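## Task

The foam block sits somewhere in the pantry cabinet. Put it on the second level counting up from the bottom, where the cabinet floor is the first level and not the lowest shelf, then close the cabinet door. The block must stay put without the robot holding it, and the robot must not fall over or be left leaning.

## Robot and tools

ROBOT. TidyBot++: a mobile base 0.54 m long, 0.50 m wide and 0.38 m high on four powered casters. It carries one seven-joint arm with a two-finger gripper. The shoulder is 0.12 m ahead of the base centre and 0.68 m above the floor. base_camera (644x364 pinhole) is fixed on the base. wrist_camera (644x476 fisheye) looks along the hand. The arm starts folded with the hand pointing down. Folded, the hand reaches up to 0.08 m past the base front and the elbow up to 1.15 m high. A downward hand can go no higher than about 0.94 m, and only near the base.

FRAMES. Base frame: origin on the floor below the base centre, x forward, y left, z up. hand_pose is the point between the finger pads, given in the base frame. Its z axis runs out along the fingers, and the fingers close along its y axis. The odometry frame is the base frame at the scene start. base_odometry heading is positive to the left, from -3.142 to 3.142. It counts wheel turns, so slipping shows up as travel, and it drifts a few cm and degrees over many moves. base_tilt is in degrees: forward and right are positive when the robot leans that way, with a fixed bias of about 1 degree.

TOOLS.
execute_actions: {"actions": [...], "cameras": [...]}. actions holds zero or one action. An empty list only reports state and images. An action may have "base", "joints" and "speeds".
- base: exactly one key, an offset from where the base last measured itself in the latest state report. translate_m: metres straight ahead (+) or back, -2 to 2. strafe_m: metres sideways, left +, -2 to 2. rotate_rad: radians turned on the spot, counter-clockwise from above +, -6.3 to 6.3.
- joints: absolute targets by name, in radians except the gripper. joint_1_rad (any angle; + is clockwise from above, opposite to rotate_rad), joint_2_rad -2.249..2.249 (shoulder), joint_3_rad (any angle, upper-arm roll), joint_4_rad -2.579..2.579 (elbow), joint_5_rad (any angle, forearm roll), joint_6_rad -2.099..2.099 (wrist), joint_7_rad (any angle; hand roll, + counter-clockwise from above with the hand down; at 1.57 the fingers open left/right). gripper_pos 0 (open) to 1 (closed); the gap is about 85*(1-gripper_pos) mm. Unlimited joints take the short way, so rotate in steps under half a turn. Done tolerance is ±0.039 for joints 1-4, ±0.056 for joints 5-7, ±0.03 for the gripper.
- speeds: caps for this action only. translate_m and strafe_m 0.05-0.5 m/s; rotate_rad 0.1-1.57 rad/s. The maxima are the defaults. A base move needing over 8.667 s is refused. No action runs past 15 s.
- cameras: names among base_camera, wrist_camera, all. Left out, null or ["all"] gives both; [] gives none.
Any unknown key or out-of-range number makes the call refused and nothing moves. Motions start together. Anything left out of an action may still be driving at its previous target.
wait: {"seconds": 0..10}. Commands nothing and returns state and images.
zoom_image: {"camera": "base_camera" or "wrist_camera", "region": [x0, y0, x1, y1]}. The region is in pixels of that camera's latest full image, origin top-left, at most 504x504.
finished_scene: {"scene": n}. Closes that scene for good and says whether the task succeeded. Call it only when the result will hold. Always answer with a tool call.

ARM GEOMETRY. Upper arm 0.42 m, forearm 0.31 m, hand 0.31 m. With joint_1_rad=0, joint_3_rad=3.14 and joint_5_rad=0, the arm stays in the base's x-z plane. The tilts from vertical (forward +) are then: upper arm = j2, forearm = j2-j4, hand = j2-j4-j6. The hand's forward offset from the shoulder is the sum of length*sin(tilt), and its height offset is the sum of length*cos(tilt). Closed fingertips reach about 20 mm past the hand point.

RESULT LINES. base_status and joint_status tell how each commanded motion ended. "done" is on target; for the base it only means the wheels turned enough. "off_target" means it stopped away from the target and may still push. "contact_stop" / "time_out" mean the target was dropped and the part holds where it is. A blocked base shoves until timeout and may still report done while well short. A gripper at 1 showing done holds nothing; off_target means it is gripping something at the shown reading. "joint command not followed" plus "cause:" means the self-collision check withheld the arm targets, and they may be retried later. on_its_own lists motion you did not command. motor_effort is a percent of the maximum, with the peak in brackets; it is noisy and biased. "ARM HIT" means the arm struck the base or itself. MOTOR HOT (from 60 °C) warns of heating from holding loads. At 75 °C an OVER-TEMPERATURE FAULT lets the arm sink, and keys say limit_stop_at_motor_heat; resend them. A torque fault (joints 1-4 at 104.5 N m, 5-7 at 51.3 N m) freezes the arm and gripper for 10 s and skips the rest of the call. The base keeps going.

ACCURACY. Friction and load sag leave the hand a cm or more off. To correct, send each joint its last command plus (desired minus read). While holding an object, never send a joint its read angle, because the arm sinks further. hand_pose itself may be 1-2 cm wrong, so trust the images.

AVOID. Driving while the arm is snagged at about 0.8 m or higher can tip the robot. Sideways pushes or pulls on a raised hand can lift wheels; retract the arm or back off to level it. Avoid driving the arm into things, which causes torque faults, and avoid dropping, slamming or shoving hard. Do not end with the object held, or with the robot tilted or fallen. The target is the first shelf above the cabinet floor, and the door must end closed. Loose items can get a brief push now and then.

Each tool is called after ">>>" by a JSON object that holds its "api" and its "payload".

## Session

>>> {"api": "execute_actions", "payload": {"actions": []}}

Scene clock: 0.00 s.
base_odometry: x=+0.000 y=+0.000 heading=+0.000 (m, m, rad; odometry frame)
base_tilt: forward=+0.7 right=+0.1 (deg)
base_status: not commanded
joint_positions: joint_1_rad=+0.051 joint_2_rad=-0.335 joint_3_rad=+3.125 joint_4_rad=-2.544 joint_5_rad=+0.019 joint_6_rad=-0.830 joint_7_rad=+1.604 gripper_pos=+0.000
joint_status: not commanded
motor_effort: joint_1_rad=-2 joint_2_rad=-2 joint_3_rad=+1 joint_4_rad=+14 joint_5_rad=+1 joint_6_rad=+2 joint_7_rad=+1 (%)
hand_pose: x=+0.2647 y=-0.0086 z=+0.5822 quat_wxyz=(+0.012, +0.999, +0.006, +0.051) (m; base frame)
pictures: base_camera, wrist_camera
Images, in order (width x height): base_camera 644x364, wrist_camera 644x476.

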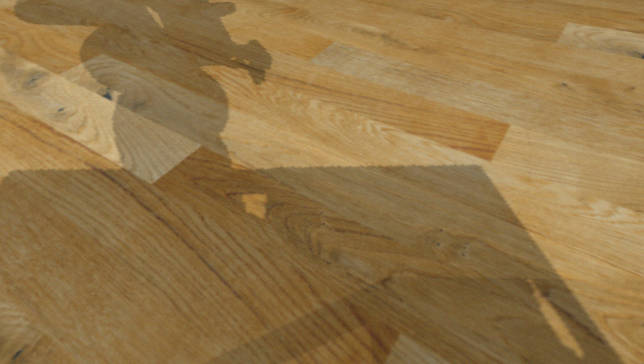

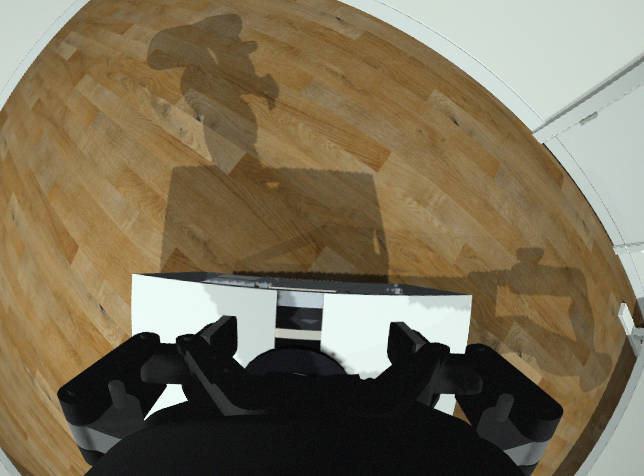

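>>> {"api": "execute_actions", "payload": {"actions": [{"base":{"rotate_rad":-1.0},"joints":{"joint_1_rad":0,"joint_2_rad":-0.6,"joint_4_rad":-2.3,"joint_6_rad":-0.1,"joint_7_rad":1.57}}]}}

Scene clock: 3.83 s.
base_odometry: x=+0.000 y=+0.000 heading=-0.999 (m, m, rad; odometry frame)
base_tilt: forward=+0.7 right=+0.1 (deg)
base_status: done
joint_positions: joint_1_rad=+0.020 joint_2_rad=-0.583 joint_3_rad=+3.125 joint_4_rad=-2.307 joint_5_rad=+0.019 joint_6_rad=-0.127 joint_7_rad=+1.600 gripper_pos=+0.000
joint_status: all done
motor_effort: joint_1_rad=-1(0) joint_2_rad=-1(4) joint_3_rad=+1(2) joint_4_rad=+23(23) joint_5_rad=+1(0) joint_6_rad=+9(9) joint_7_rad=+1(1) (%)
hand_pose: x=+0.4969 y=+0.0005 z=+0.8985 quat_wxyz=(+0.021, +0.799, +0.019, +0.601) (m; base frame)
pictures: base_camera, wrist_camera
camera_calibration (this result's frames):
wrist_camera: T_world_to_cam=[[0.0405615, -0.996874, 0.0677992, -0.0724556], [-0.264919, -0.0761561, -0.961259, 1.05225], [0.963417, 0.0210288, -0.267179, -0.102444], [0, 0, 0, 1]] pos_world=[0.380397, 0.0100607, 0.989029]
Images, in order (width x height): base_camera 644x364, wrist_camera 644x476.

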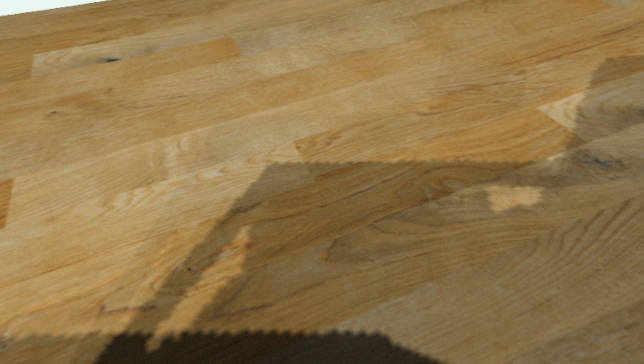

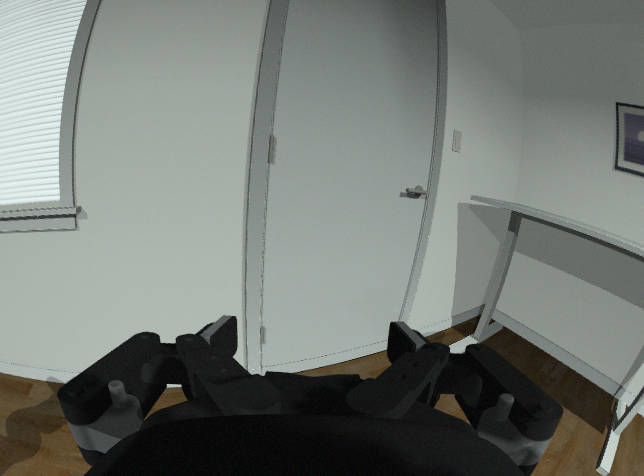

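Room door, not the cabinet.

>>> {"api": "execute_actions", "payload": {"actions": [{"base":{"rotate_rad":-2.0}}], "cameras": ["wrist_camera"]}}

>>> {"api": "execute_actions", "payload": {"actions": [{"base":{"rotate_rad":-2.0}}], "cameras": ["wrist_camera"]}}

Scene clock: 9.93 s.
base_odometry: x=+0.000 y=+0.000 heading=-2.999 (m, m, rad; odometry frame)
base_tilt: forward=+0.7 right=+0.1 (deg)
base_status: done
joint_positions: joint_1_rad=+0.017 joint_2_rad=-0.583 joint_3_rad=+3.125 joint_4_rad=-2.307 joint_5_rad=+0.019 joint_6_rad=-0.127 joint_7_rad=+1.600 gripper_pos=+0.000
joint_status: not commanded
motor_effort: joint_1_rad=+0(0) joint_2_rad=-1(2) joint_3_rad=+1(2) joint_4_rad=+23(23) joint_5_rad=+0(0) joint_6_rad=+9(9) joint_7_rad=+1(1) (%)
hand_pose: x=+0.4969 y=+0.0016 z=+0.8985 quat_wxyz=(+0.020, +0.799, +0.020, +0.601) (m; base frame)
pictures: wrist_camera
camera_calibration (this result's frames):
wrist_camera: T_world_to_cam=[[0.0434453, -0.996753, 0.0677989, -0.0727985], [-0.264697, -0.0769219, -0.961259, 1.05223], [0.963352, 0.023816, -0.26718, -0.102436], [0, 0, 0, 1]] pos_world=[0.380367, 0.0108169, 0.989029]
Images, in order (width x height): wrist_camera 644x476.

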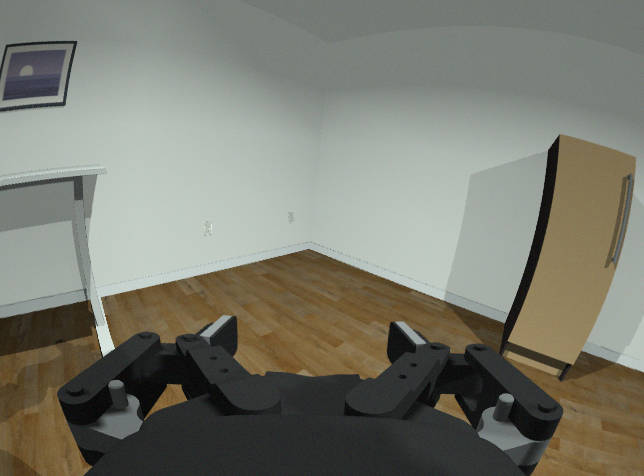

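Scene clock: 12.50 s.
base_odometry: x=+0.000 y=+0.000 heading=+1.285 (m, m, rad; odometry frame)
base_tilt: forward=+0.7 right=+0.1 (deg)
base_status: done
joint_positions: joint_1_rad=+0.016 joint_2_rad=-0.583 joint_3_rad=+3.125 joint_4_rad=-2.307 joint_5_rad=+0.019 joint_6_rad=-0.127 joint_7_rad=+1.600 gripper_pos=+0.000
joint_status: not commanded
motor_effort: joint_1_rad=-1(0) joint_2_rad=-1(2) joint_3_rad=+1(2) joint_4_rad=+23(23) joint_5_rad=+0(1) joint_6_rad=+9(9) joint_7_rad=+1(1) (%)
hand_pose: x=+0.4969 y=+0.0020 z=+0.8985 quat_wxyz=(+0.020, +0.799, +0.021, +0.601) (m; base frame)
pictures: wrist_camera
camera_calibration (this result's frames):
wrist_camera: T_world_to_cam=[[0.0446364, -0.9967, 0.067799, -0.0729403], [-0.264605, -0.0772383, -0.961259, 1.05222], [0.963323, 0.0249672, -0.26718, -0.102433], [0, 0, 0, 1]] pos_world=[0.380353, 0.0111292, 0.989029]
Images, in order (width x height): wrist_camera 644x476.

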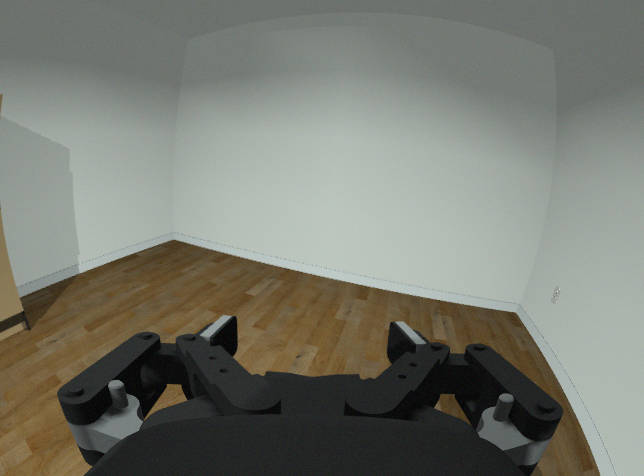

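>>> {"api": "execute_actions", "payload": {"actions": [{"base":{"rotate_rad":1.0}}]}}

Scene clock: 15.50 s.
base_odometry: x=+0.000 y=+0.000 heading=+2.284 (m, m, rad; odometry frame)
base_tilt: forward=+0.7 right=+0.1 (deg)
base_status: done
joint_positions: joint_1_rad=+0.012 joint_2_rad=-0.583 joint_3_rad=+3.124 joint_4_rad=-2.307 joint_5_rad=+0.019 joint_6_rad=-0.127 joint_7_rad=+1.600 gripper_pos=+0.000
joint_status: not commanded
motor_effort: joint_1_rad=+0(2) joint_2_rad=-2(2) joint_3_rad=+1(2) joint_4_rad=+23(23) joint_5_rad=+0(0) joint_6_rad=+9(9) joint_7_rad=+1(1) (%)
hand_pose: x=+0.4969 y=+0.0035 z=+0.8985 quat_wxyz=(+0.018, +0.799, +0.022, +0.601) (m; base frame)
pictures: base_camera, wrist_camera
camera_calibration (this result's frames):
wrist_camera: T_world_to_cam=[[0.0485786, -0.996509, 0.0679007, -0.0734785], [-0.264299, -0.0783824, -0.96125, 1.05217], [0.963217, 0.0287501, -0.267184, -0.102416], [0, 0, 0, 1]] pos_world=[0.380306, 0.0121943, 0.989026]
Images, in order (width x height): base_camera 644x364, wrist_camera 644x476.

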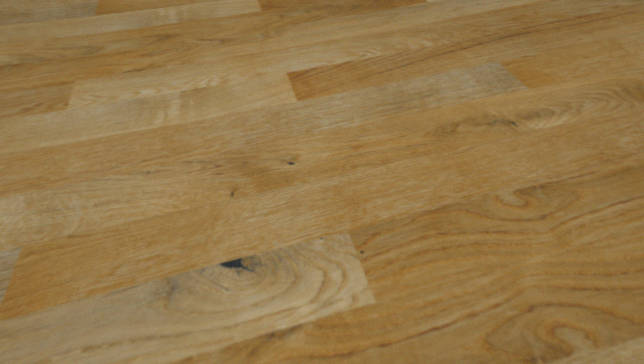

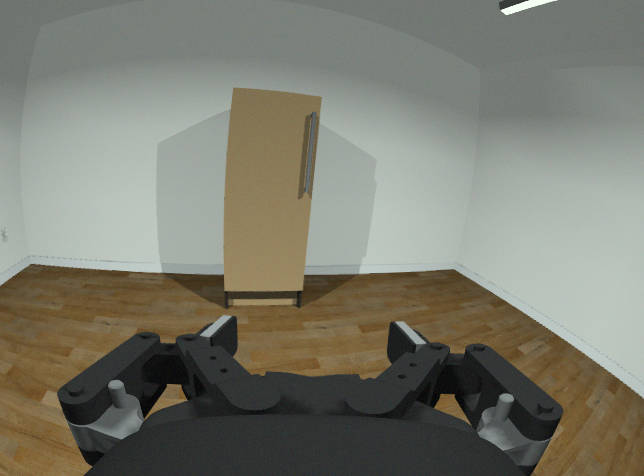

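>>> {"api": "execute_actions", "payload": {"actions": [{"base":{"translate_m":1.0},"joints":{"joint_6_rad":-0.3}}]}}

Scene clock: 21.50 s.
base_odometry: x=-0.655 y=+0.755 heading=+2.285 (m, m, rad; odometry frame)
base_tilt: forward=+0.7 right=+0.1 (deg)
base_status: done
joint_positions: joint_1_rad=+0.012 joint_2_rad=-0.588 joint_3_rad=+3.124 joint_4_rad=-2.307 joint_5_rad=+0.019 joint_6_rad=-0.276 joint_7_rad=+1.600 gripper_pos=+0.000
joint_status: all done
motor_effort: joint_1_rad=-1(1) joint_2_rad=-1(3) joint_3_rad=+1(1) joint_4_rad=+23(25) joint_5_rad=+1(0) joint_6_rad=+9(10) joint_7_rad=+1(1) (%)
hand_pose: x=+0.4801 y=+0.0022 z=+0.8570 quat_wxyz=(+0.018, +0.840, +0.022, +0.542) (m; base frame)
pictures: base_camera, wrist_camera
camera_calibration (this result's frames):
wrist_camera: T_world_to_cam=[[0.0536574, -0.996671, 0.0613771, -0.06799], [-0.39943, -0.0777568, -0.91346, 1.03164], [0.915192, 0.0244981, -0.402272, 0.0415797], [0, 0, 0, 1]] pos_world=[0.377662, 0.0114346, 0.963261]
Images, in order (width x height): base_camera 644x364, wrist_camera 644x476.

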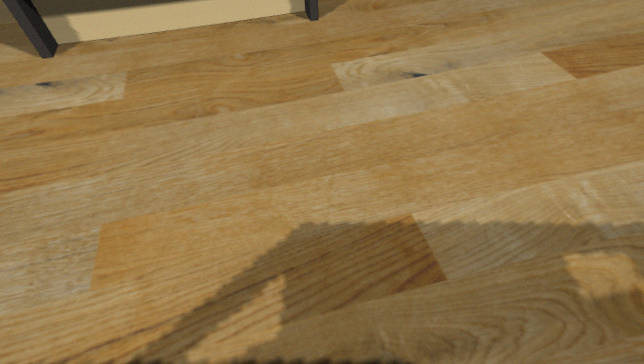

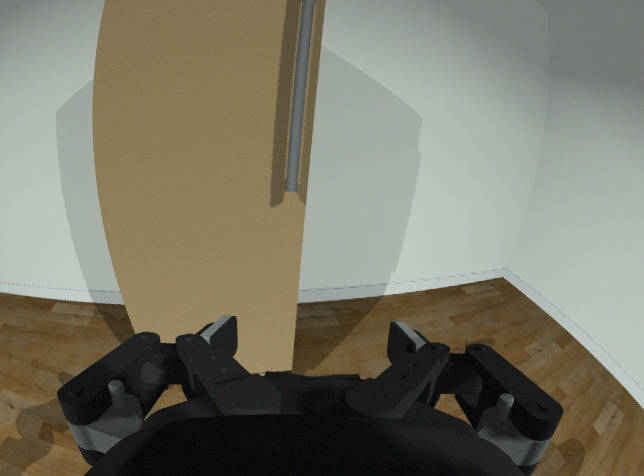

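>>> {"api": "execute_actions", "payload": {"actions": [{"base":{"rotate_rad":0.28},"joints":{"joint_1_rad":-0.012,"joint_2_rad":-0.2,"joint_3_rad":3.155,"joint_4_rad":-2.52,"joint_5_rad":-0.02,"joint_6_rad":0.75,"joint_7_rad":1.54}}], "cameras": []}}

>>> {"api": "execute_actions", "payload": {"actions": [{"base":{"strafe_m":-0.195}}], "cameras": []}}

>>> {"api": "execute_actions", "payload": {"actions": [{"base":{"translate_m":0.2}}]}}

Scene clock: 29.13 s.
base_odometry: x=-0.655 y=+0.756 heading=+2.565 (m, m, rad; odometry frame)
base_tilt: forward=+0.8 right=+0.1 (deg)
base_status: done
joint_positions: joint_1_rad=+0.007 joint_2_rad=-0.220 joint_3_rad=+3.138 joint_4_rad=-2.497 joint_5_rad=+0.019 joint_6_rad=+0.714 joint_7_rad=+1.570 gripper_pos=+0.000
joint_status: all done
motor_effort: joint_1_rad=-2(3) joint_2_rad=-10(10) joint_3_rad=+1(2) joint_4_rad=+19(23) joint_5_rad=+0(1) joint_6_rad=+9(9) joint_7_rad=+1(1) (%)
hand_pose: x=+0.5777 y=+0.0034 z=+0.8907 quat_wxyz=(+0.002, +0.704, +0.008, +0.710) (m; base frame)
pictures: none
No camera images: the call's "cameras" was empty. Leave "cameras" out to get every camera's image.

Scene clock: 30.73 s.
base_odometry: x=-0.549 y=+0.919 heading=+2.566 (m, m, rad; odometry frame)
base_tilt: forward=+0.7 right=+0.1 (deg)
base_status: done
joint_positions: joint_1_rad=+0.005 joint_2_rad=-0.220 joint_3_rad=+3.146 joint_4_rad=-2.497 joint_5_rad=+0.017 joint_6_rad=+0.714 joint_7_rad=+1.570 gripper_pos=+0.000
joint_status: not commanded
motor_effort: joint_1_rad=+0(0) joint_2_rad=-10(11) joint_3_rad=+1(2) joint_4_rad=+19(19) joint_5_rad=+0(1) joint_6_rad=+9(9) joint_7_rad=+1(1) (%)
hand_pose: x=+0.5778 y=+0.0003 z=+0.8907 quat_wxyz=(+0.003, +0.704, +0.005, +0.710) (m; base frame)
pictures: none
No camera images: the call's "cameras" was empty. Leave "cameras" out to get every camera's image.

Scene clock: 32.37 s.
base_odometry: x=-0.717 y=+1.028 heading=+2.566 (m, m, rad; odometry frame)
base_tilt: forward=+0.8 right=+0.1 (deg)
base_status: done
joint_positions: joint_1_rad=+0.005 joint_2_rad=-0.211 joint_3_rad=+3.146 joint_4_rad=-2.500 joint_5_rad=+0.017 joint_6_rad=+0.714 joint_7_rad=+1.570 gripper_pos=+0.000
joint_status: not commanded
motor_effort: joint_1_rad=-1(1) joint_2_rad=-10(13) joint_3_rad=+1(1) joint_4_rad=+19(20) joint_5_rad=+0(1) joint_6_rad=+9(10) joint_7_rad=+1(1) (%)
hand_pose: x=+0.5788 y=+0.0003 z=+0.8850 quat_wxyz=(+0.003, +0.709, +0.005, +0.706) (m; base frame)
pictures: base_camera, wrist_camera
camera_calibration (this result's frames):
wrist_camera: T_world_to_cam=[[0.0326136, -0.998951, 0.032131, -0.0388217], [0.00860125, -0.0318664, -0.999455, 0.936395], [0.999431, 0.0328722, 0.00755296, -0.448869], [0, 0, 0, 1]] pos_world=[0.441826, 0.00581385, 0.940522]
Images, in order (width x height): base_camera 644x364, wrist_camera 644x476.

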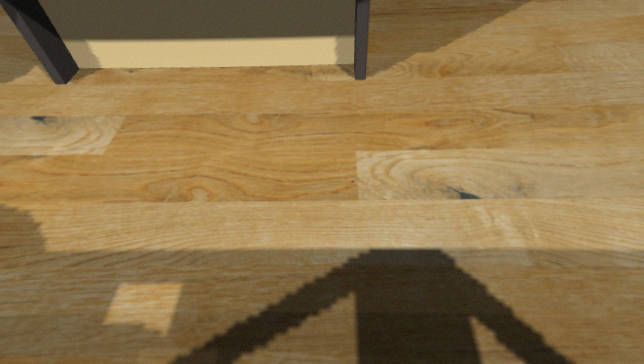

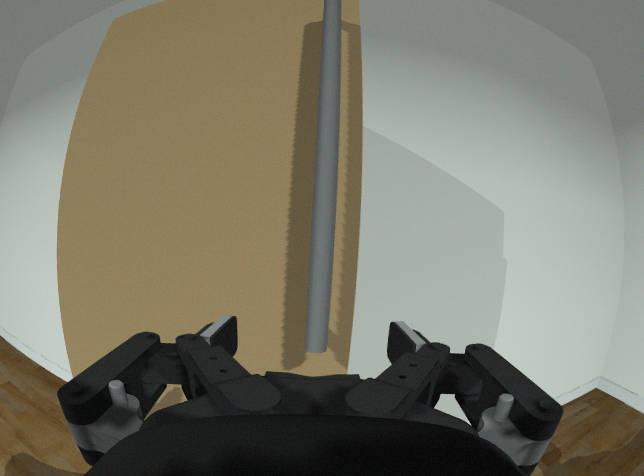

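>>> {"api": "execute_actions", "payload": {"actions": [{"base":{"translate_m":0.125},"speeds":{"translate_m":0.15}}]}}

Scene clock: 35.10 s.
base_odometry: x=-0.822 y=+1.097 heading=+2.566 (m, m, rad; odometry frame)
base_tilt: forward=+0.7 right=+0.1 (deg)
base_status: done
joint_positions: joint_1_rad=+0.005 joint_2_rad=-0.211 joint_3_rad=+3.146 joint_4_rad=-2.502 joint_5_rad=+0.017 joint_6_rad=+0.714 joint_7_rad=+1.570 gripper_pos=+0.000
joint_status: not commanded
motor_effort: joint_1_rad=-1(1) joint_2_rad=-10(13) joint_3_rad=+1(2) joint_4_rad=+19(20) joint_5_rad=+1(0) joint_6_rad=+9(10) joint_7_rad=+1(1) (%)
hand_pose: x=+0.5786 y=+0.0003 z=+0.8841 quat_wxyz=(+0.003, +0.709, +0.005, +0.705) (m; base frame)
pictures: base_camera, wrist_camera
camera_calibration (this result's frames):
wrist_camera: T_world_to_cam=[[0.03267, -0.998952, 0.0320604, -0.0387541], [0.00688252, -0.0318519, -0.999469, 0.936499], [0.999442, 0.0328733, 0.00583471, -0.447166], [0, 0, 0, 1]] pos_world=[0.441737, 0.00581565, 0.939853]
Images, in order (width x height): base_camera 644x364, wrist_camera 644x476.

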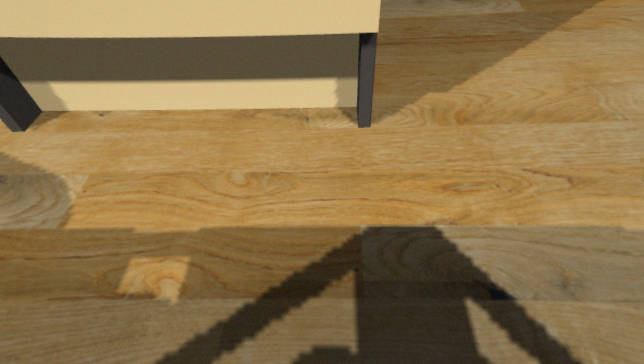

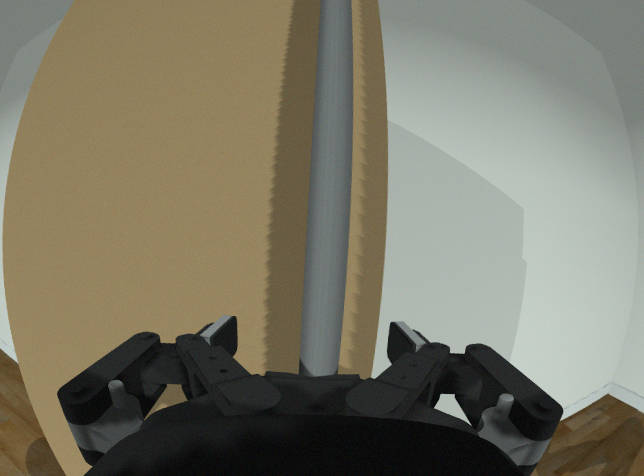

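Grip and pull a little.

>>> {"api": "execute_actions", "payload": {"actions": [{"joints":{"gripper_pos":1}}], "cameras": []}}

>>> {"api": "execute_actions", "payload": {"actions": [{"base":{"translate_m":-0.12},"speeds":{"translate_m":0.08}}]}}

Scene clock: 37.87 s.
base_odometry: x=-0.822 y=+1.096 heading=+2.566 (m, m, rad; odometry frame)
base_tilt: forward=+0.7 right=+0.1 (deg)
base_status: not commanded
joint_positions: joint_1_rad=+0.001 joint_2_rad=-0.223 joint_3_rad=+3.152 joint_4_rad=-2.532 joint_5_rad=+0.005 joint_6_rad=+0.723 joint_7_rad=+1.568 gripper_pos=+0.999
joint_status: all done
motor_effort: joint_1_rad=-2(6) joint_2_rad=-7(11) joint_3_rad=+0(4) joint_4_rad=+20(39) joint_5_rad=+1(4) joint_6_rad=+8(9) joint_7_rad=+1(1) (%)
hand_pose: x=+0.5698 y=-0.0032 z=+0.8762 quat_wxyz=(+0.003, +0.712, -0.003, +0.702) (m; base frame)
pictures: none
No camera images: the call's "cameras" was empty. Leave "cameras" out to get every camera's image.

Scene clock: 39.90 s.
base_odometry: x=-0.721 y=+1.031 heading=+2.566 (m, m, rad; odometry frame)
base_tilt: forward=+0.7 right=+0.1 (deg)
base_status: done
joint_positions: joint_1_rad=+0.001 joint_2_rad=-0.213 joint_3_rad=+3.152 joint_4_rad=-2.529 joint_5_rad=+0.005 joint_6_rad=+0.723 joint_7_rad=+1.568 gripper_pos=+0.999
joint_status: not commanded
motor_effort: joint_1_rad=-1(1) joint_2_rad=-10(12) joint_3_rad=+1(0) joint_4_rad=+19(21) joint_5_rad=+0(0) joint_6_rad=+9(10) joint_7_rad=+1(1) (%)
hand_pose: x=+0.5724 y=-0.0032 z=+0.8726 quat_wxyz=(+0.003, +0.715, -0.003, +0.699) (m; base frame)
pictures: base_camera, wrist_camera
camera_calibration (this result's frames):
wrist_camera: T_world_to_cam=[[0.0230412, -0.999541, 0.0196707, -0.0254232], [-0.0104396, -0.0199154, -0.999747, 0.935117], [0.99968, 0.02283, -0.0108937, -0.42634], [0, 0, 0, 1]] pos_world=[0.436552, 0.00294503, 0.930736]
Images, in order (width x height): base_camera 644x364, wrist_camera 644x476.

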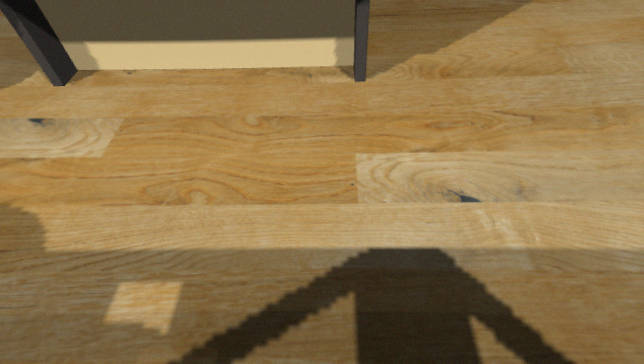

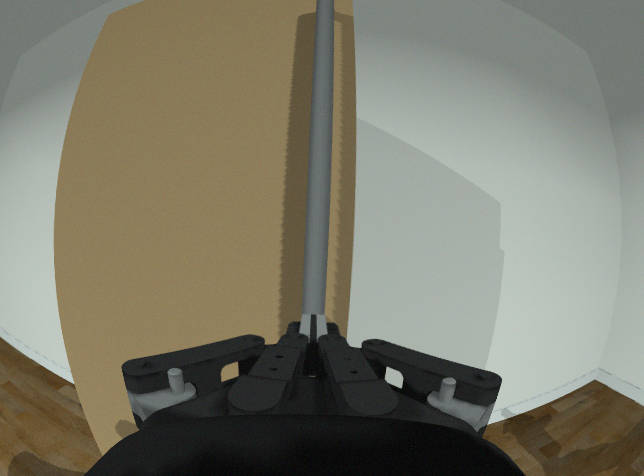

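>>> {"api": "execute_actions", "payload": {"actions": [{"joints":{"gripper_pos":0}}], "cameras": []}}

>>> {"api": "execute_actions", "payload": {"actions": [{"base":{"translate_m":0.17},"speeds":{"translate_m":0.15}}], "cameras": ["base_camera"]}}

>>> {"api": "execute_actions", "payload": {"actions": [{"joints":{"gripper_pos":1}}], "cameras": ["wrist_camera"]}}

Scene clock: 42.53 s.
base_odometry: x=-0.721 y=+1.031 heading=+2.566 (m, m, rad; odometry frame)
base_tilt: forward=+0.7 right=+0.1 (deg)
base_status: not commanded
joint_positions: joint_1_rad=+0.001 joint_2_rad=-0.213 joint_3_rad=+3.152 joint_4_rad=-2.529 joint_5_rad=+0.005 joint_6_rad=+0.723 joint_7_rad=+1.568 gripper_pos=+0.000
joint_status: all done
motor_effort: joint_1_rad=-1(2) joint_2_rad=-10(10) joint_3_rad=+1(1) joint_4_rad=+19(19) joint_5_rad=+0(0) joint_6_rad=+9(9) joint_7_rad=+1(1) (%)
hand_pose: x=+0.5724 y=-0.0032 z=+0.8726 quat_wxyz=(+0.003, +0.715, -0.003, +0.699) (m; base frame)
pictures: none
No camera images: the call's "cameras" was empty. Leave "cameras" out to get every camera's image.

Scene clock: 44.33 s.
base_odometry: x=-0.864 y=+1.124 heading=+2.567 (m, m, rad; odometry frame)
base_tilt: forward=+0.8 right=+0.1 (deg)
base_status: done
joint_positions: joint_1_rad=+0.001 joint_2_rad=-0.212 joint_3_rad=+3.152 joint_4_rad=-2.529 joint_5_rad=+0.005 joint_6_rad=+0.723 joint_7_rad=+1.568 gripper_pos=+0.000
joint_status: not commanded
motor_effort: joint_1_rad=-1(0) joint_2_rad=-10(13) joint_3_rad=+0(2) joint_4_rad=+18(20) joint_5_rad=+0(0) joint_6_rad=+9(9) joint_7_rad=+1(1) (%)
hand_pose: x=+0.5725 y=-0.0032 z=+0.8722 quat_wxyz=(+0.003, +0.716, -0.003, +0.699) (m; base frame)
pictures: base_camera
Images, in order (width x height): base_camera 644x364.

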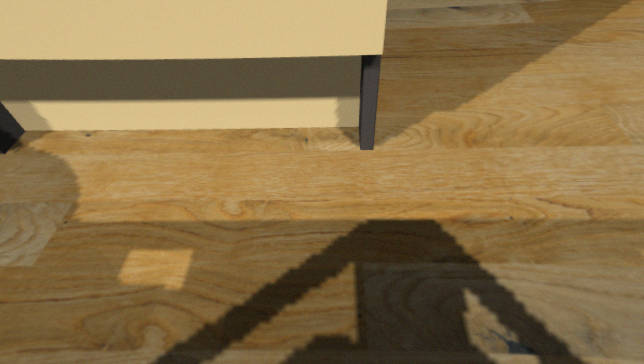

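Scene clock: 46.43 s.
base_odometry: x=-0.864 y=+1.123 heading=+2.567 (m, m, rad; odometry frame)
base_tilt: forward=+0.7 right=+0.1 (deg)
base_status: not commanded
joint_positions: joint_1_rad=-0.003 joint_2_rad=-0.215 joint_3_rad=+3.160 joint_4_rad=-2.532 joint_5_rad=+0.001 joint_6_rad=+0.723 joint_7_rad=+1.568 gripper_pos=+0.752
joint_status: gripper_pos off_target (ended at +0.752, target +1.000)
motor_effort: joint_1_rad=+1(9) joint_2_rad=-7(10) joint_3_rad=+3(6) joint_4_rad=+23(26) joint_5_rad=-1(5) joint_6_rad=+10(10) joint_7_rad=+1(1) (%)
hand_pose: x=+0.5714 y=-0.0057 z=+0.8722 quat_wxyz=(+0.003, +0.715, -0.007, +0.699) (m; base frame)
pictures: wrist_camera
camera_calibration (this result's frames):
wrist_camera: T_world_to_cam=[[0.0173127, -0.999738, 0.0149892, -0.0205527], [-0.010792, -0.0151774, -0.999827, 0.93499], [0.999792, 0.017148, -0.0110519, -0.42528], [0, 0, 0, 1]] pos_world=[0.435638, 0.000936097, 0.930436]
Images, in order (width x height): wrist_camera 644x476.

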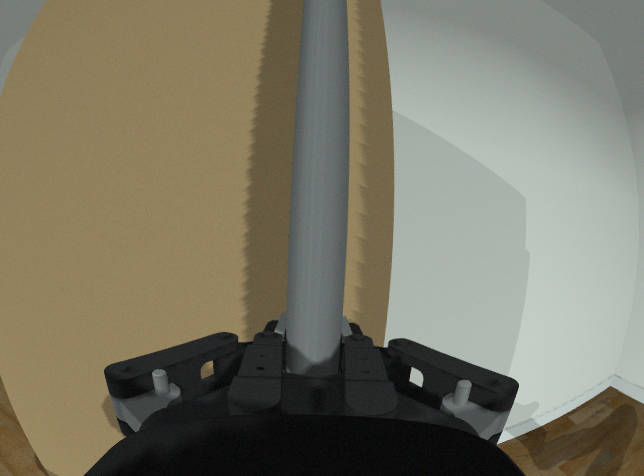

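>>> {"api": "execute_actions", "payload": {"actions": [{"base":{"translate_m":-0.12},"speeds":{"translate_m":0.08}}], "cameras": []}}

>>> {"api": "execute_actions", "payload": {"actions": [{"base":{"strafe_m":0.03},"speeds":{"strafe_m":0.08}}], "cameras": []}}

>>> {"api": "execute_actions", "payload": {"actions": [{"base":{"translate_m":-0.1},"speeds":{"translate_m":0.08}}]}}

Scene clock: 50.10 s.
base_odometry: x=-0.763 y=+1.058 heading=+2.567 (m, m, rad; odometry frame)
base_tilt: forward=+0.8 right=+0.1 (deg)
base_status: done
joint_positions: joint_1_rad=-0.026 joint_2_rad=-0.192 joint_3_rad=+3.137 joint_4_rad=-2.512 joint_5_rad=-0.001 joint_6_rad=+0.723 joint_7_rad=+1.566 gripper_pos=+0.752
joint_status: not commanded
motor_effort: joint_1_rad=+5(5) joint_2_rad=-15(18) joint_3_rad=+6(7) joint_4_rad=+14(22) joint_5_rad=-2(4) joint_6_rad=+9(12) joint_7_rad=+2(2) (%)
hand_pose: x=+0.5797 y=+0.0150 z=+0.8722 quat_wxyz=(-0.012, +0.717, +0.009, +0.697) (m; base frame)
pictures: none
No camera images: the call's "cameras" was empty. Leave "cameras" out to get every camera's image.

Scene clock: 51.00 s.
base_odometry: x=-0.779 y=+1.033 heading=+2.567 (m, m, rad; odometry frame)
base_tilt: forward=+0.7 right=+0.1 (deg)
base_status: done
joint_positions: joint_1_rad=+0.003 joint_2_rad=-0.192 joint_3_rad=+3.172 joint_4_rad=-2.513 joint_5_rad=-0.002 joint_6_rad=+0.723 joint_7_rad=+1.566 gripper_pos=+0.752
joint_status: not commanded
motor_effort: joint_1_rad=-6(6) joint_2_rad=-10(15) joint_3_rad=-3(6) joint_4_rad=+19(20) joint_5_rad=+1(3) joint_6_rad=+9(11) joint_7_rad=+0(0) (%)
hand_pose: x=+0.5801 y=-0.0153 z=+0.8720 quat_wxyz=(+0.008, +0.717, -0.017, +0.697) (m; base frame)
pictures: none
No camera images: the call's "cameras" was empty. Leave "cameras" out to get every camera's image.

Scene clock: 52.90 s.
base_odometry: x=-0.695 y=+0.979 heading=+2.567 (m, m, rad; odometry frame)
base_tilt: forward=+0.7 right=+0.1 (deg)
base_status: done
joint_positions: joint_1_rad=-0.043 joint_2_rad=-0.187 joint_3_rad=+3.121 joint_4_rad=-2.508 joint_5_rad=-0.002 joint_6_rad=+0.723 joint_7_rad=+1.564 gripper_pos=+0.752
joint_status: not commanded
motor_effort: joint_1_rad=+4(8) joint_2_rad=-15(19) joint_3_rad=+5(10) joint_4_rad=+13(19) joint_5_rad=-2(5) joint_6_rad=+9(11) joint_7_rad=+2(0) (%)
hand_pose: x=+0.5806 y=+0.0309 z=+0.8721 quat_wxyz=(-0.023, +0.717, +0.021, +0.697) (m; base frame)
pictures: base_camera, wrist_camera
camera_calibration (this result's frames):
wrist_camera: T_world_to_cam=[[0.0929302, -0.995542, 0.016148, -0.0290943], [-0.0137346, -0.0174984, -0.999753, 0.937295], [0.995578, 0.0926855, -0.0152995, -0.431314], [0, 0, 0, 1]] pos_world=[0.444983, 0.027413, 0.930934]
Images, in order (width x height): base_camera 644x364, wrist_camera 644x476.

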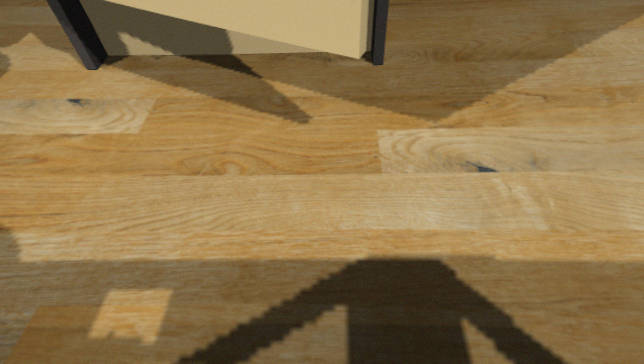

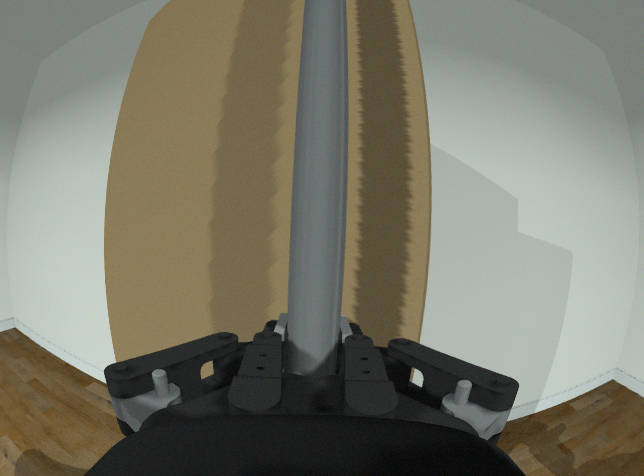

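>>> {"api": "execute_actions", "payload": {"actions": [{"base":{"strafe_m":0.08},"speeds":{"strafe_m":0.08}}], "cameras": []}}

>>> {"api": "execute_actions", "payload": {"actions": [{"base":{"translate_m":-0.1},"speeds":{"translate_m":0.08}}], "cameras": []}}

>>> {"api": "execute_actions", "payload": {"actions": [{"base":{"strafe_m":0.1},"speeds":{"strafe_m":0.08}}], "cameras": []}}

>>> {"api": "execute_actions", "payload": {"actions": [{"base":{"translate_m":-0.07},"speeds":{"translate_m":0.08}}]}}

Scene clock: 56.00 s.
base_odometry: x=-0.739 y=+0.911 heading=+2.567 (m, m, rad; odometry frame)
base_tilt: forward=+0.7 right=+0.1 (deg)
base_status: done
joint_positions: joint_1_rad=+0.034 joint_2_rad=-0.200 joint_3_rad=+3.201 joint_4_rad=-2.520 joint_5_rad=-0.016 joint_6_rad=+0.723 joint_7_rad=+1.564 gripper_pos=+0.752
joint_status: not commanded
motor_effort: joint_1_rad=-11(13) joint_2_rad=-7(16) joint_3_rad=-8(11) joint_4_rad=+22(23) joint_5_rad=+4(6) joint_6_rad=+9(10) joint_7_rad=-2(2) (%)
hand_pose: x=+0.5752 y=-0.0464 z=+0.8721 quat_wxyz=(+0.025, +0.715, -0.047, +0.697) (m; base frame)
pictures: none
No camera images: the call's "cameras" was empty. Leave "cameras" out to get every camera's image.

Scene clock: 57.90 s.
base_odometry: x=-0.655 y=+0.857 heading=+2.567 (m, m, rad; odometry frame)
base_tilt: forward=+0.8 right=+0.1 (deg)
base_status: done
joint_positions: joint_1_rad=-0.044 joint_2_rad=-0.181 joint_3_rad=+3.123 joint_4_rad=-2.503 joint_5_rad=-0.016 joint_6_rad=+0.723 joint_7_rad=+1.564 gripper_pos=+0.752
joint_status: not commanded
motor_effort: joint_1_rad=+5(9) joint_2_rad=-16(20) joint_3_rad=+6(10) joint_4_rad=+12(21) joint_5_rad=-2(5) joint_6_rad=+9(11) joint_7_rad=+1(2) (%)
hand_pose: x=+0.5832 y=+0.0277 z=+0.8723 quat_wxyz=(-0.023, +0.717, +0.013, +0.697) (m; base frame)
pictures: none
No camera images: the call's "cameras" was empty. Leave "cameras" out to get every camera's image.

Scene clock: 59.70 s.
base_odometry: x=-0.709 y=+0.773 heading=+2.567 (m, m, rad; odometry frame)
base_tilt: forward=+0.7 right=+0.1 (deg)
base_status: done
joint_positions: joint_1_rad=+0.041 joint_2_rad=-0.225 joint_3_rad=+3.206 joint_4_rad=-2.540 joint_5_rad=-0.022 joint_6_rad=+0.723 joint_7_rad=+1.564 gripper_pos=+0.752
joint_status: not commanded
motor_effort: joint_1_rad=-11(14) joint_2_rad=-1(17) joint_3_rad=-9(11) joint_4_rad=+24(27) joint_5_rad=+5(7) joint_6_rad=+8(11) joint_7_rad=-2(3) (%)
hand_pose: x=+0.5653 y=-0.0526 z=+0.8722 quat_wxyz=(+0.028, +0.713, -0.056, +0.699) (m; base frame)
pictures: none
No camera images: the call's "cameras" was empty. Leave "cameras" out to get every camera's image.

Scene clock: 61.23 s.
base_odometry: x=-0.651 y=+0.735 heading=+2.567 (m, m, rad; odometry frame)
base_tilt: forward=+0.7 right=+0.1 (deg)
base_status: done
joint_positions: joint_1_rad=-0.029 joint_2_rad=-0.177 joint_3_rad=+3.138 joint_4_rad=-2.500 joint_5_rad=-0.022 joint_6_rad=+0.724 joint_7_rad=+1.564 gripper_pos=+0.752
joint_status: not commanded
motor_effort: joint_1_rad=+3(11) joint_2_rad=-17(22) joint_3_rad=+4(9) joint_4_rad=+12(23) joint_5_rad=-2(4) joint_6_rad=+9(12) joint_7_rad=+1(2) (%)
hand_pose: x=+0.5855 y=+0.0123 z=+0.8723 quat_wxyz=(-0.014, +0.717, -0.001, +0.697) (m; base frame)
pictures: base_camera, wrist_camera
camera_calibration (this result's frames):
wrist_camera: T_world_to_cam=[[0.0489574, -0.998799, -0.00178668, -0.00665518], [-0.015673, 0.00102038, -0.999877, 0.938243], [0.998678, 0.0489793, -0.0156042, -0.435459], [0, 0, 0, 1]] pos_world=[0.449914, 0.0137239, 0.93132]
Images, in order (width x height): base_camera 644x364, wrist_camera 644x476.

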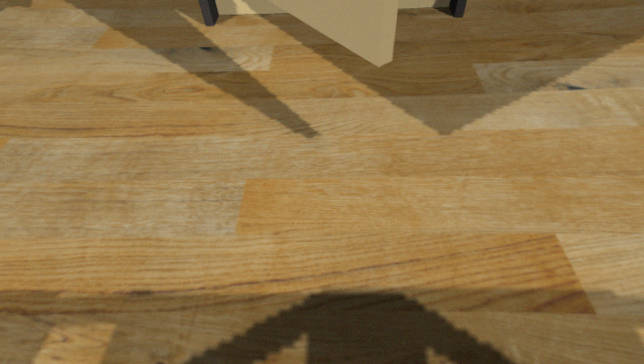

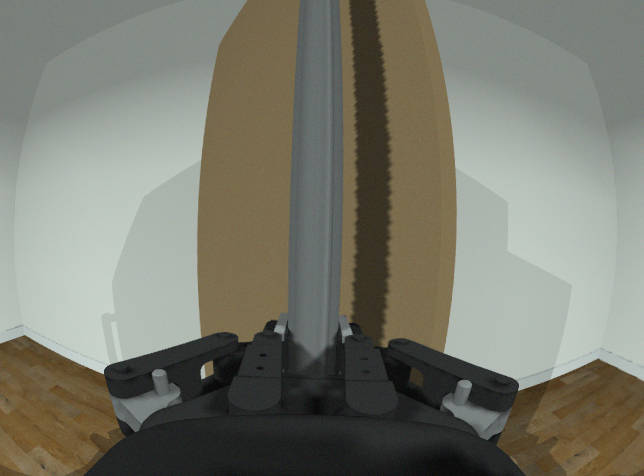

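>>> {"api": "execute_actions", "payload": {"actions": [{"joints":{"gripper_pos":0}}], "cameras": []}}

>>> {"api": "execute_actions", "payload": {"actions": [{"base":{"translate_m":-0.12},"joints":{"gripper_pos":1}}], "cameras": []}}

>>> {"api": "execute_actions", "payload": {"actions": [{"base":{"strafe_m":-0.2}}], "cameras": []}}

>>> {"api": "execute_actions", "payload": {"actions": [{"base":{"translate_m":0.27},"speeds":{"translate_m":0.2}}]}}

Scene clock: 65.30 s.
base_odometry: x=-0.650 y=+0.735 heading=+2.567 (m, m, rad; odometry frame)
base_tilt: forward=+0.7 right=+0.1 (deg)
base_status: not commanded
joint_positions: joint_1_rad=-0.028 joint_2_rad=-0.188 joint_3_rad=+3.142 joint_4_rad=-2.517 joint_5_rad=-0.022 joint_6_rad=+0.724 joint_7_rad=+1.564 gripper_pos=+0.000
joint_status: all done
motor_effort: joint_1_rad=-1(3) joint_2_rad=-11(17) joint_3_rad=+1(4) joint_4_rad=+18(20) joint_5_rad=+0(3) joint_6_rad=+9(10) joint_7_rad=+1(0) (%)
hand_pose: x=+0.5797 y=+0.0098 z=+0.8682 quat_wxyz=(-0.013, +0.719, -0.003, +0.695) (m; base frame)
pictures: none
No camera images: the call's "cameras" was empty. Leave "cameras" out to get every camera's image.

Scene clock: 66.63 s.
base_odometry: x=-0.550 y=+0.670 heading=+2.566 (m, m, rad; odometry frame)
base_tilt: forward=+0.7 right=+0.1 (deg)
base_status: done
joint_positions: joint_1_rad=-0.028 joint_2_rad=-0.192 joint_3_rad=+3.142 joint_4_rad=-2.517 joint_5_rad=-0.022 joint_6_rad=+0.724 joint_7_rad=+1.564 gripper_pos=+0.999
joint_status: all done
motor_effort: joint_1_rad=+0(1) joint_2_rad=-10(13) joint_3_rad=+1(1) joint_4_rad=+19(20) joint_5_rad=+1(1) joint_6_rad=+9(10) joint_7_rad=+1(1) (%)
hand_pose: x=+0.5789 y=+0.0098 z=+0.8701 quat_wxyz=(-0.013, +0.718, -0.003, +0.696) (m; base frame)
pictures: none
No camera images: the call's "cameras" was empty. Leave "cameras" out to get every camera's image.

Scene clock: 68.27 s.
base_odometry: x=-0.441 y=+0.837 heading=+2.566 (m, m, rad; odometry frame)
base_tilt: forward=+0.7 right=+0.1 (deg)
base_status: done
joint_positions: joint_1_rad=-0.027 joint_2_rad=-0.192 joint_3_rad=+3.147 joint_4_rad=-2.517 joint_5_rad=-0.022 joint_6_rad=+0.724 joint_7_rad=+1.564 gripper_pos=+0.999
joint_status: not commanded
motor_effort: joint_1_rad=-1(2) joint_2_rad=-11(11) joint_3_rad=+1(2) joint_4_rad=+19(19) joint_5_rad=+0(1) joint_6_rad=+9(9) joint_7_rad=+1(1) (%)
hand_pose: x=+0.5790 y=+0.0065 z=+0.8701 quat_wxyz=(-0.011, +0.718, -0.006, +0.696) (m; base frame)
pictures: none
No camera images: the call's "cameras" was empty. Leave "cameras" out to get every camera's image.

Scene clock: 70.40 s.
base_odometry: x=-0.667 y=+0.985 heading=+2.566 (m, m, rad; odometry frame)
base_tilt: forward=+0.7 right=+0.1 (deg)
base_status: done
joint_positions: joint_1_rad=-0.027 joint_2_rad=-0.192 joint_3_rad=+3.147 joint_4_rad=-2.517 joint_5_rad=-0.022 joint_6_rad=+0.724 joint_7_rad=+1.564 gripper_pos=+0.999
joint_status: not commanded
motor_effort: joint_1_rad=-1(1) joint_2_rad=-11(13) joint_3_rad=+0(1) joint_4_rad=+19(20) joint_5_rad=+0(0) joint_6_rad=+9(9) joint_7_rad=+1(1) (%)
hand_pose: x=+0.5790 y=+0.0065 z=+0.8702 quat_wxyz=(-0.011, +0.718, -0.006, +0.696) (m; base frame)
pictures: base_camera, wrist_camera
camera_calibration (this result's frames):
wrist_camera: T_world_to_cam=[[0.0373899, -0.999295, -0.00344887, -0.00403704], [-0.0175134, 0.00279548, -0.999843, 0.937026], [0.999147, 0.0374444, -0.0173965, -0.427355], [0, 0, 0, 1]] pos_world=[0.443552, 0.00934842, 0.92943]
Images, in order (width x height): base_camera 644x364, wrist_camera 644x476.

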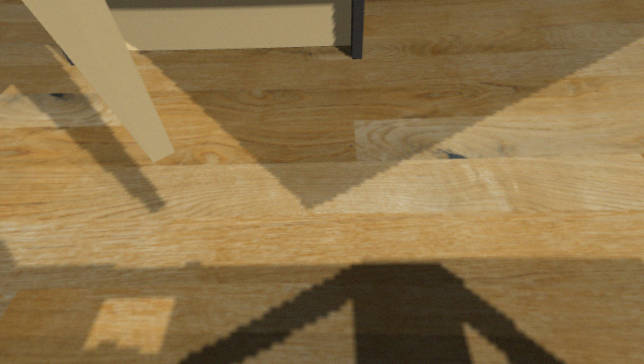

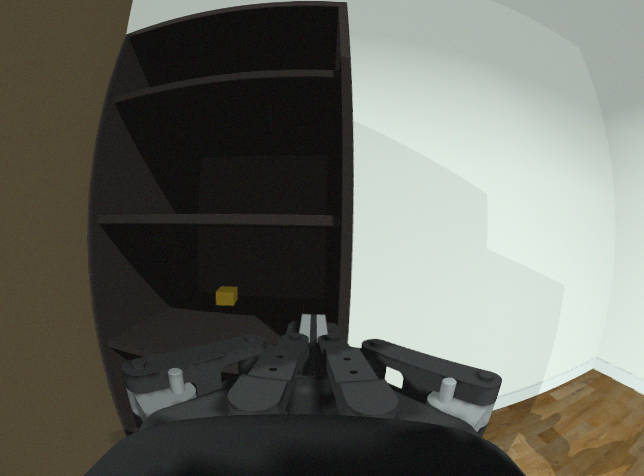

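>>> {"api": "execute_actions", "payload": {"actions": [{"base":{"translate_m":0.06}}], "cameras": []}}

>>> {"api": "execute_actions", "payload": {"actions": [{"base":{"strafe_m":0.38},"speeds":{"strafe_m":0.12}}]}}

Scene clock: 73.70 s.
base_odometry: x=-0.718 y=+1.017 heading=+2.566 (m, m, rad; odometry frame)
base_tilt: forward=+0.8 right=+0.1 (deg)
base_status: done
joint_positions: joint_1_rad=-0.027 joint_2_rad=-0.192 joint_3_rad=+3.147 joint_4_rad=-2.517 joint_5_rad=-0.022 joint_6_rad=+0.724 joint_7_rad=+1.564 gripper_pos=+0.999
joint_status: not commanded
motor_effort: joint_1_rad=+0(2) joint_2_rad=-11(13) joint_3_rad=+1(1) joint_4_rad=+19(20) joint_5_rad=+0(1) joint_6_rad=+9(9) joint_7_rad=+1(1) (%)
hand_pose: x=+0.5790 y=+0.0065 z=+0.8702 quat_wxyz=(-0.011, +0.718, -0.006, +0.696) (m; base frame)
pictures: none
No camera images: the call's "cameras" was empty. Leave "cameras" out to get every camera's image.

Scene clock: 77.50 s.
base_odometry: x=-0.924 y=+0.699 heading=+2.566 (m, m, rad; odometry frame)
base_tilt: forward=+0.7 right=+0.1 (deg)
base_status: done
joint_positions: joint_1_rad=-0.006 joint_2_rad=-0.197 joint_3_rad=+3.169 joint_4_rad=-2.521 joint_5_rad=-0.022 joint_6_rad=+0.724 joint_7_rad=+1.564 gripper_pos=+0.999
joint_status: not commanded
motor_effort: joint_1_rad=-4(7) joint_2_rad=-9(14) joint_3_rad=-2(6) joint_4_rad=+19(24) joint_5_rad=+0(4) joint_6_rad=+10(10) joint_7_rad=+1(1) (%)
hand_pose: x=+0.5772 y=-0.0138 z=+0.8705 quat_wxyz=(+0.002, +0.717, -0.023, +0.697) (m; base frame)
pictures: base_camera, wrist_camera
camera_calibration (this result's frames):
wrist_camera: T_world_to_cam=[[-0.00499128, -0.999956, -0.00797718, 0.00417151], [-0.0158343, 0.00805531, -0.999842, 0.936528], [0.999862, -0.00486418, -0.0158738, -0.427112], [0, 0, 0, 1]] pos_world=[0.441903, -0.00545024, 0.929634]
Images, in order (width x height): base_camera 644x364, wrist_camera 644x476.

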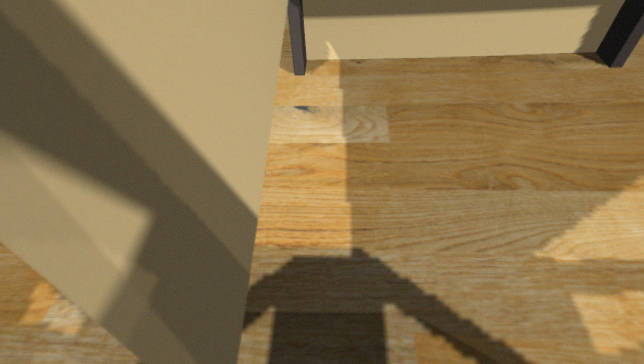

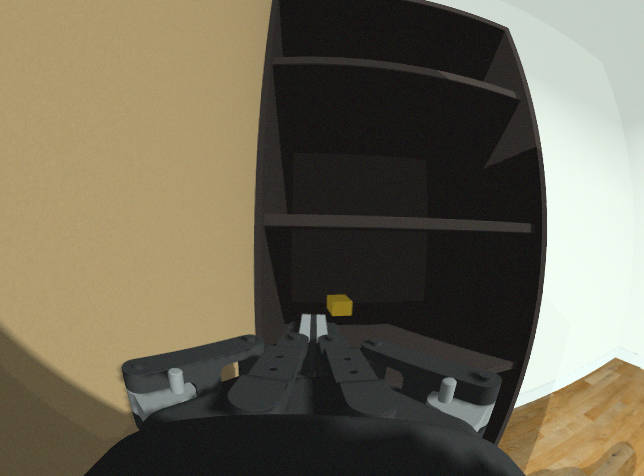

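>>> {"api": "execute_actions", "payload": {"actions": [{"base":{"strafe_m":0.3},"speeds":{"strafe_m":0.12}}], "cameras": []}}

>>> {"api": "execute_actions", "payload": {"actions": [{"base":{"strafe_m":-0.6},"joints":{"joint_6_rad":0.2}}]}}

Scene clock: 87.63 s.
base_odometry: x=-1.086 y=+0.449 heading=+2.564 (m, m, rad; odometry frame)
base_tilt: forward=+0.7 right=+0.1 (deg)
base_status: strafe_m time_out (by the wheels' count: +0.298 of +0.300)
joint_positions: joint_1_rad=+0.160 joint_2_rad=-0.226 joint_3_rad=+3.324 joint_4_rad=-2.539 joint_5_rad=-0.122 joint_6_rad=+0.726 joint_7_rad=+1.564 gripper_pos=+0.999
joint_status: not commanded
motor_effort: joint_1_rad=-33(38) joint_2_rad=-5(14) joint_3_rad=-31(36) joint_4_rad=+24(27) joint_5_rad=+21(24) joint_6_rad=+8(12) joint_7_rad=+0(1) (%)
hand_pose: x=+0.5336 y=-0.1787 z=+0.8707 quat_wxyz=(+0.098, +0.689, -0.196, +0.691) (m; base frame)
pictures: none
No camera images: the call's "cameras" was empty. Leave "cameras" out to get every camera's image.

not run: a stop came earlier in this reply.

>>> {"api": "execute_actions", "payload": {"actions": [{"base":{"strafe_m":-0.55},"joints":{"joint_6_rad":0.2}}]}}

Scene clock: 92.37 s.
base_odometry: x=-0.786 y=+0.910 heading=+2.564 (m, m, rad; odometry frame)
base_tilt: forward=+0.7 right=+0.1 (deg)
base_status: done
joint_positions: joint_1_rad=-0.011 joint_2_rad=-0.216 joint_3_rad=+3.149 joint_4_rad=-2.511 joint_5_rad=-0.056 joint_6_rad=+0.234 joint_7_rad=+1.564 gripper_pos=+0.999
joint_status: all done
motor_effort: joint_1_rad=-1(32) joint_2_rad=-10(10) joint_3_rad=+1(29) joint_4_rad=+18(24) joint_5_rad=+0(20) joint_6_rad=+9(9) joint_7_rad=+1(2) (%)
hand_pose: x=+0.5388 y=-0.0011 z=+0.7376 quat_wxyz=(-0.012, +0.857, -0.028, +0.514) (m; base frame)
pictures: base_camera, wrist_camera
camera_calibration (this result's frames):
wrist_camera: T_world_to_cam=[[0.000614607, -0.998963, -0.0455265, 0.0403306], [-0.459473, 0.0401542, -0.887284, 0.958971], [0.888192, 0.0214635, -0.458972, -0.0037421], [0, 0, 0, 1]] pos_world=[0.44392, 0.0018624, 0.850998]
Images, in order (width x height): base_camera 644x364, wrist_camera 644x476.

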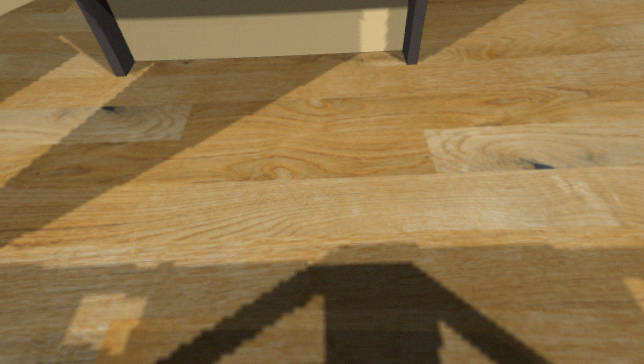

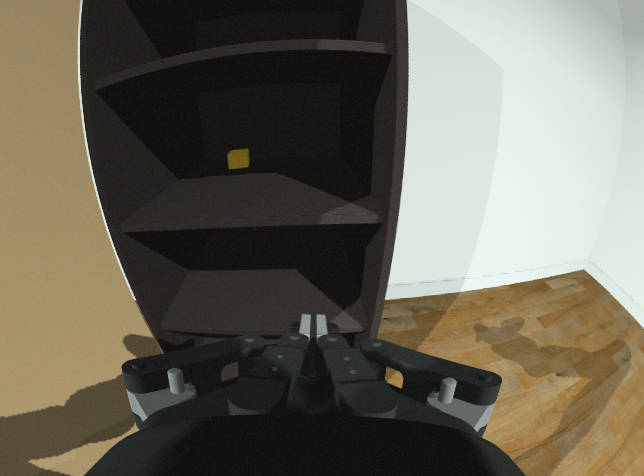

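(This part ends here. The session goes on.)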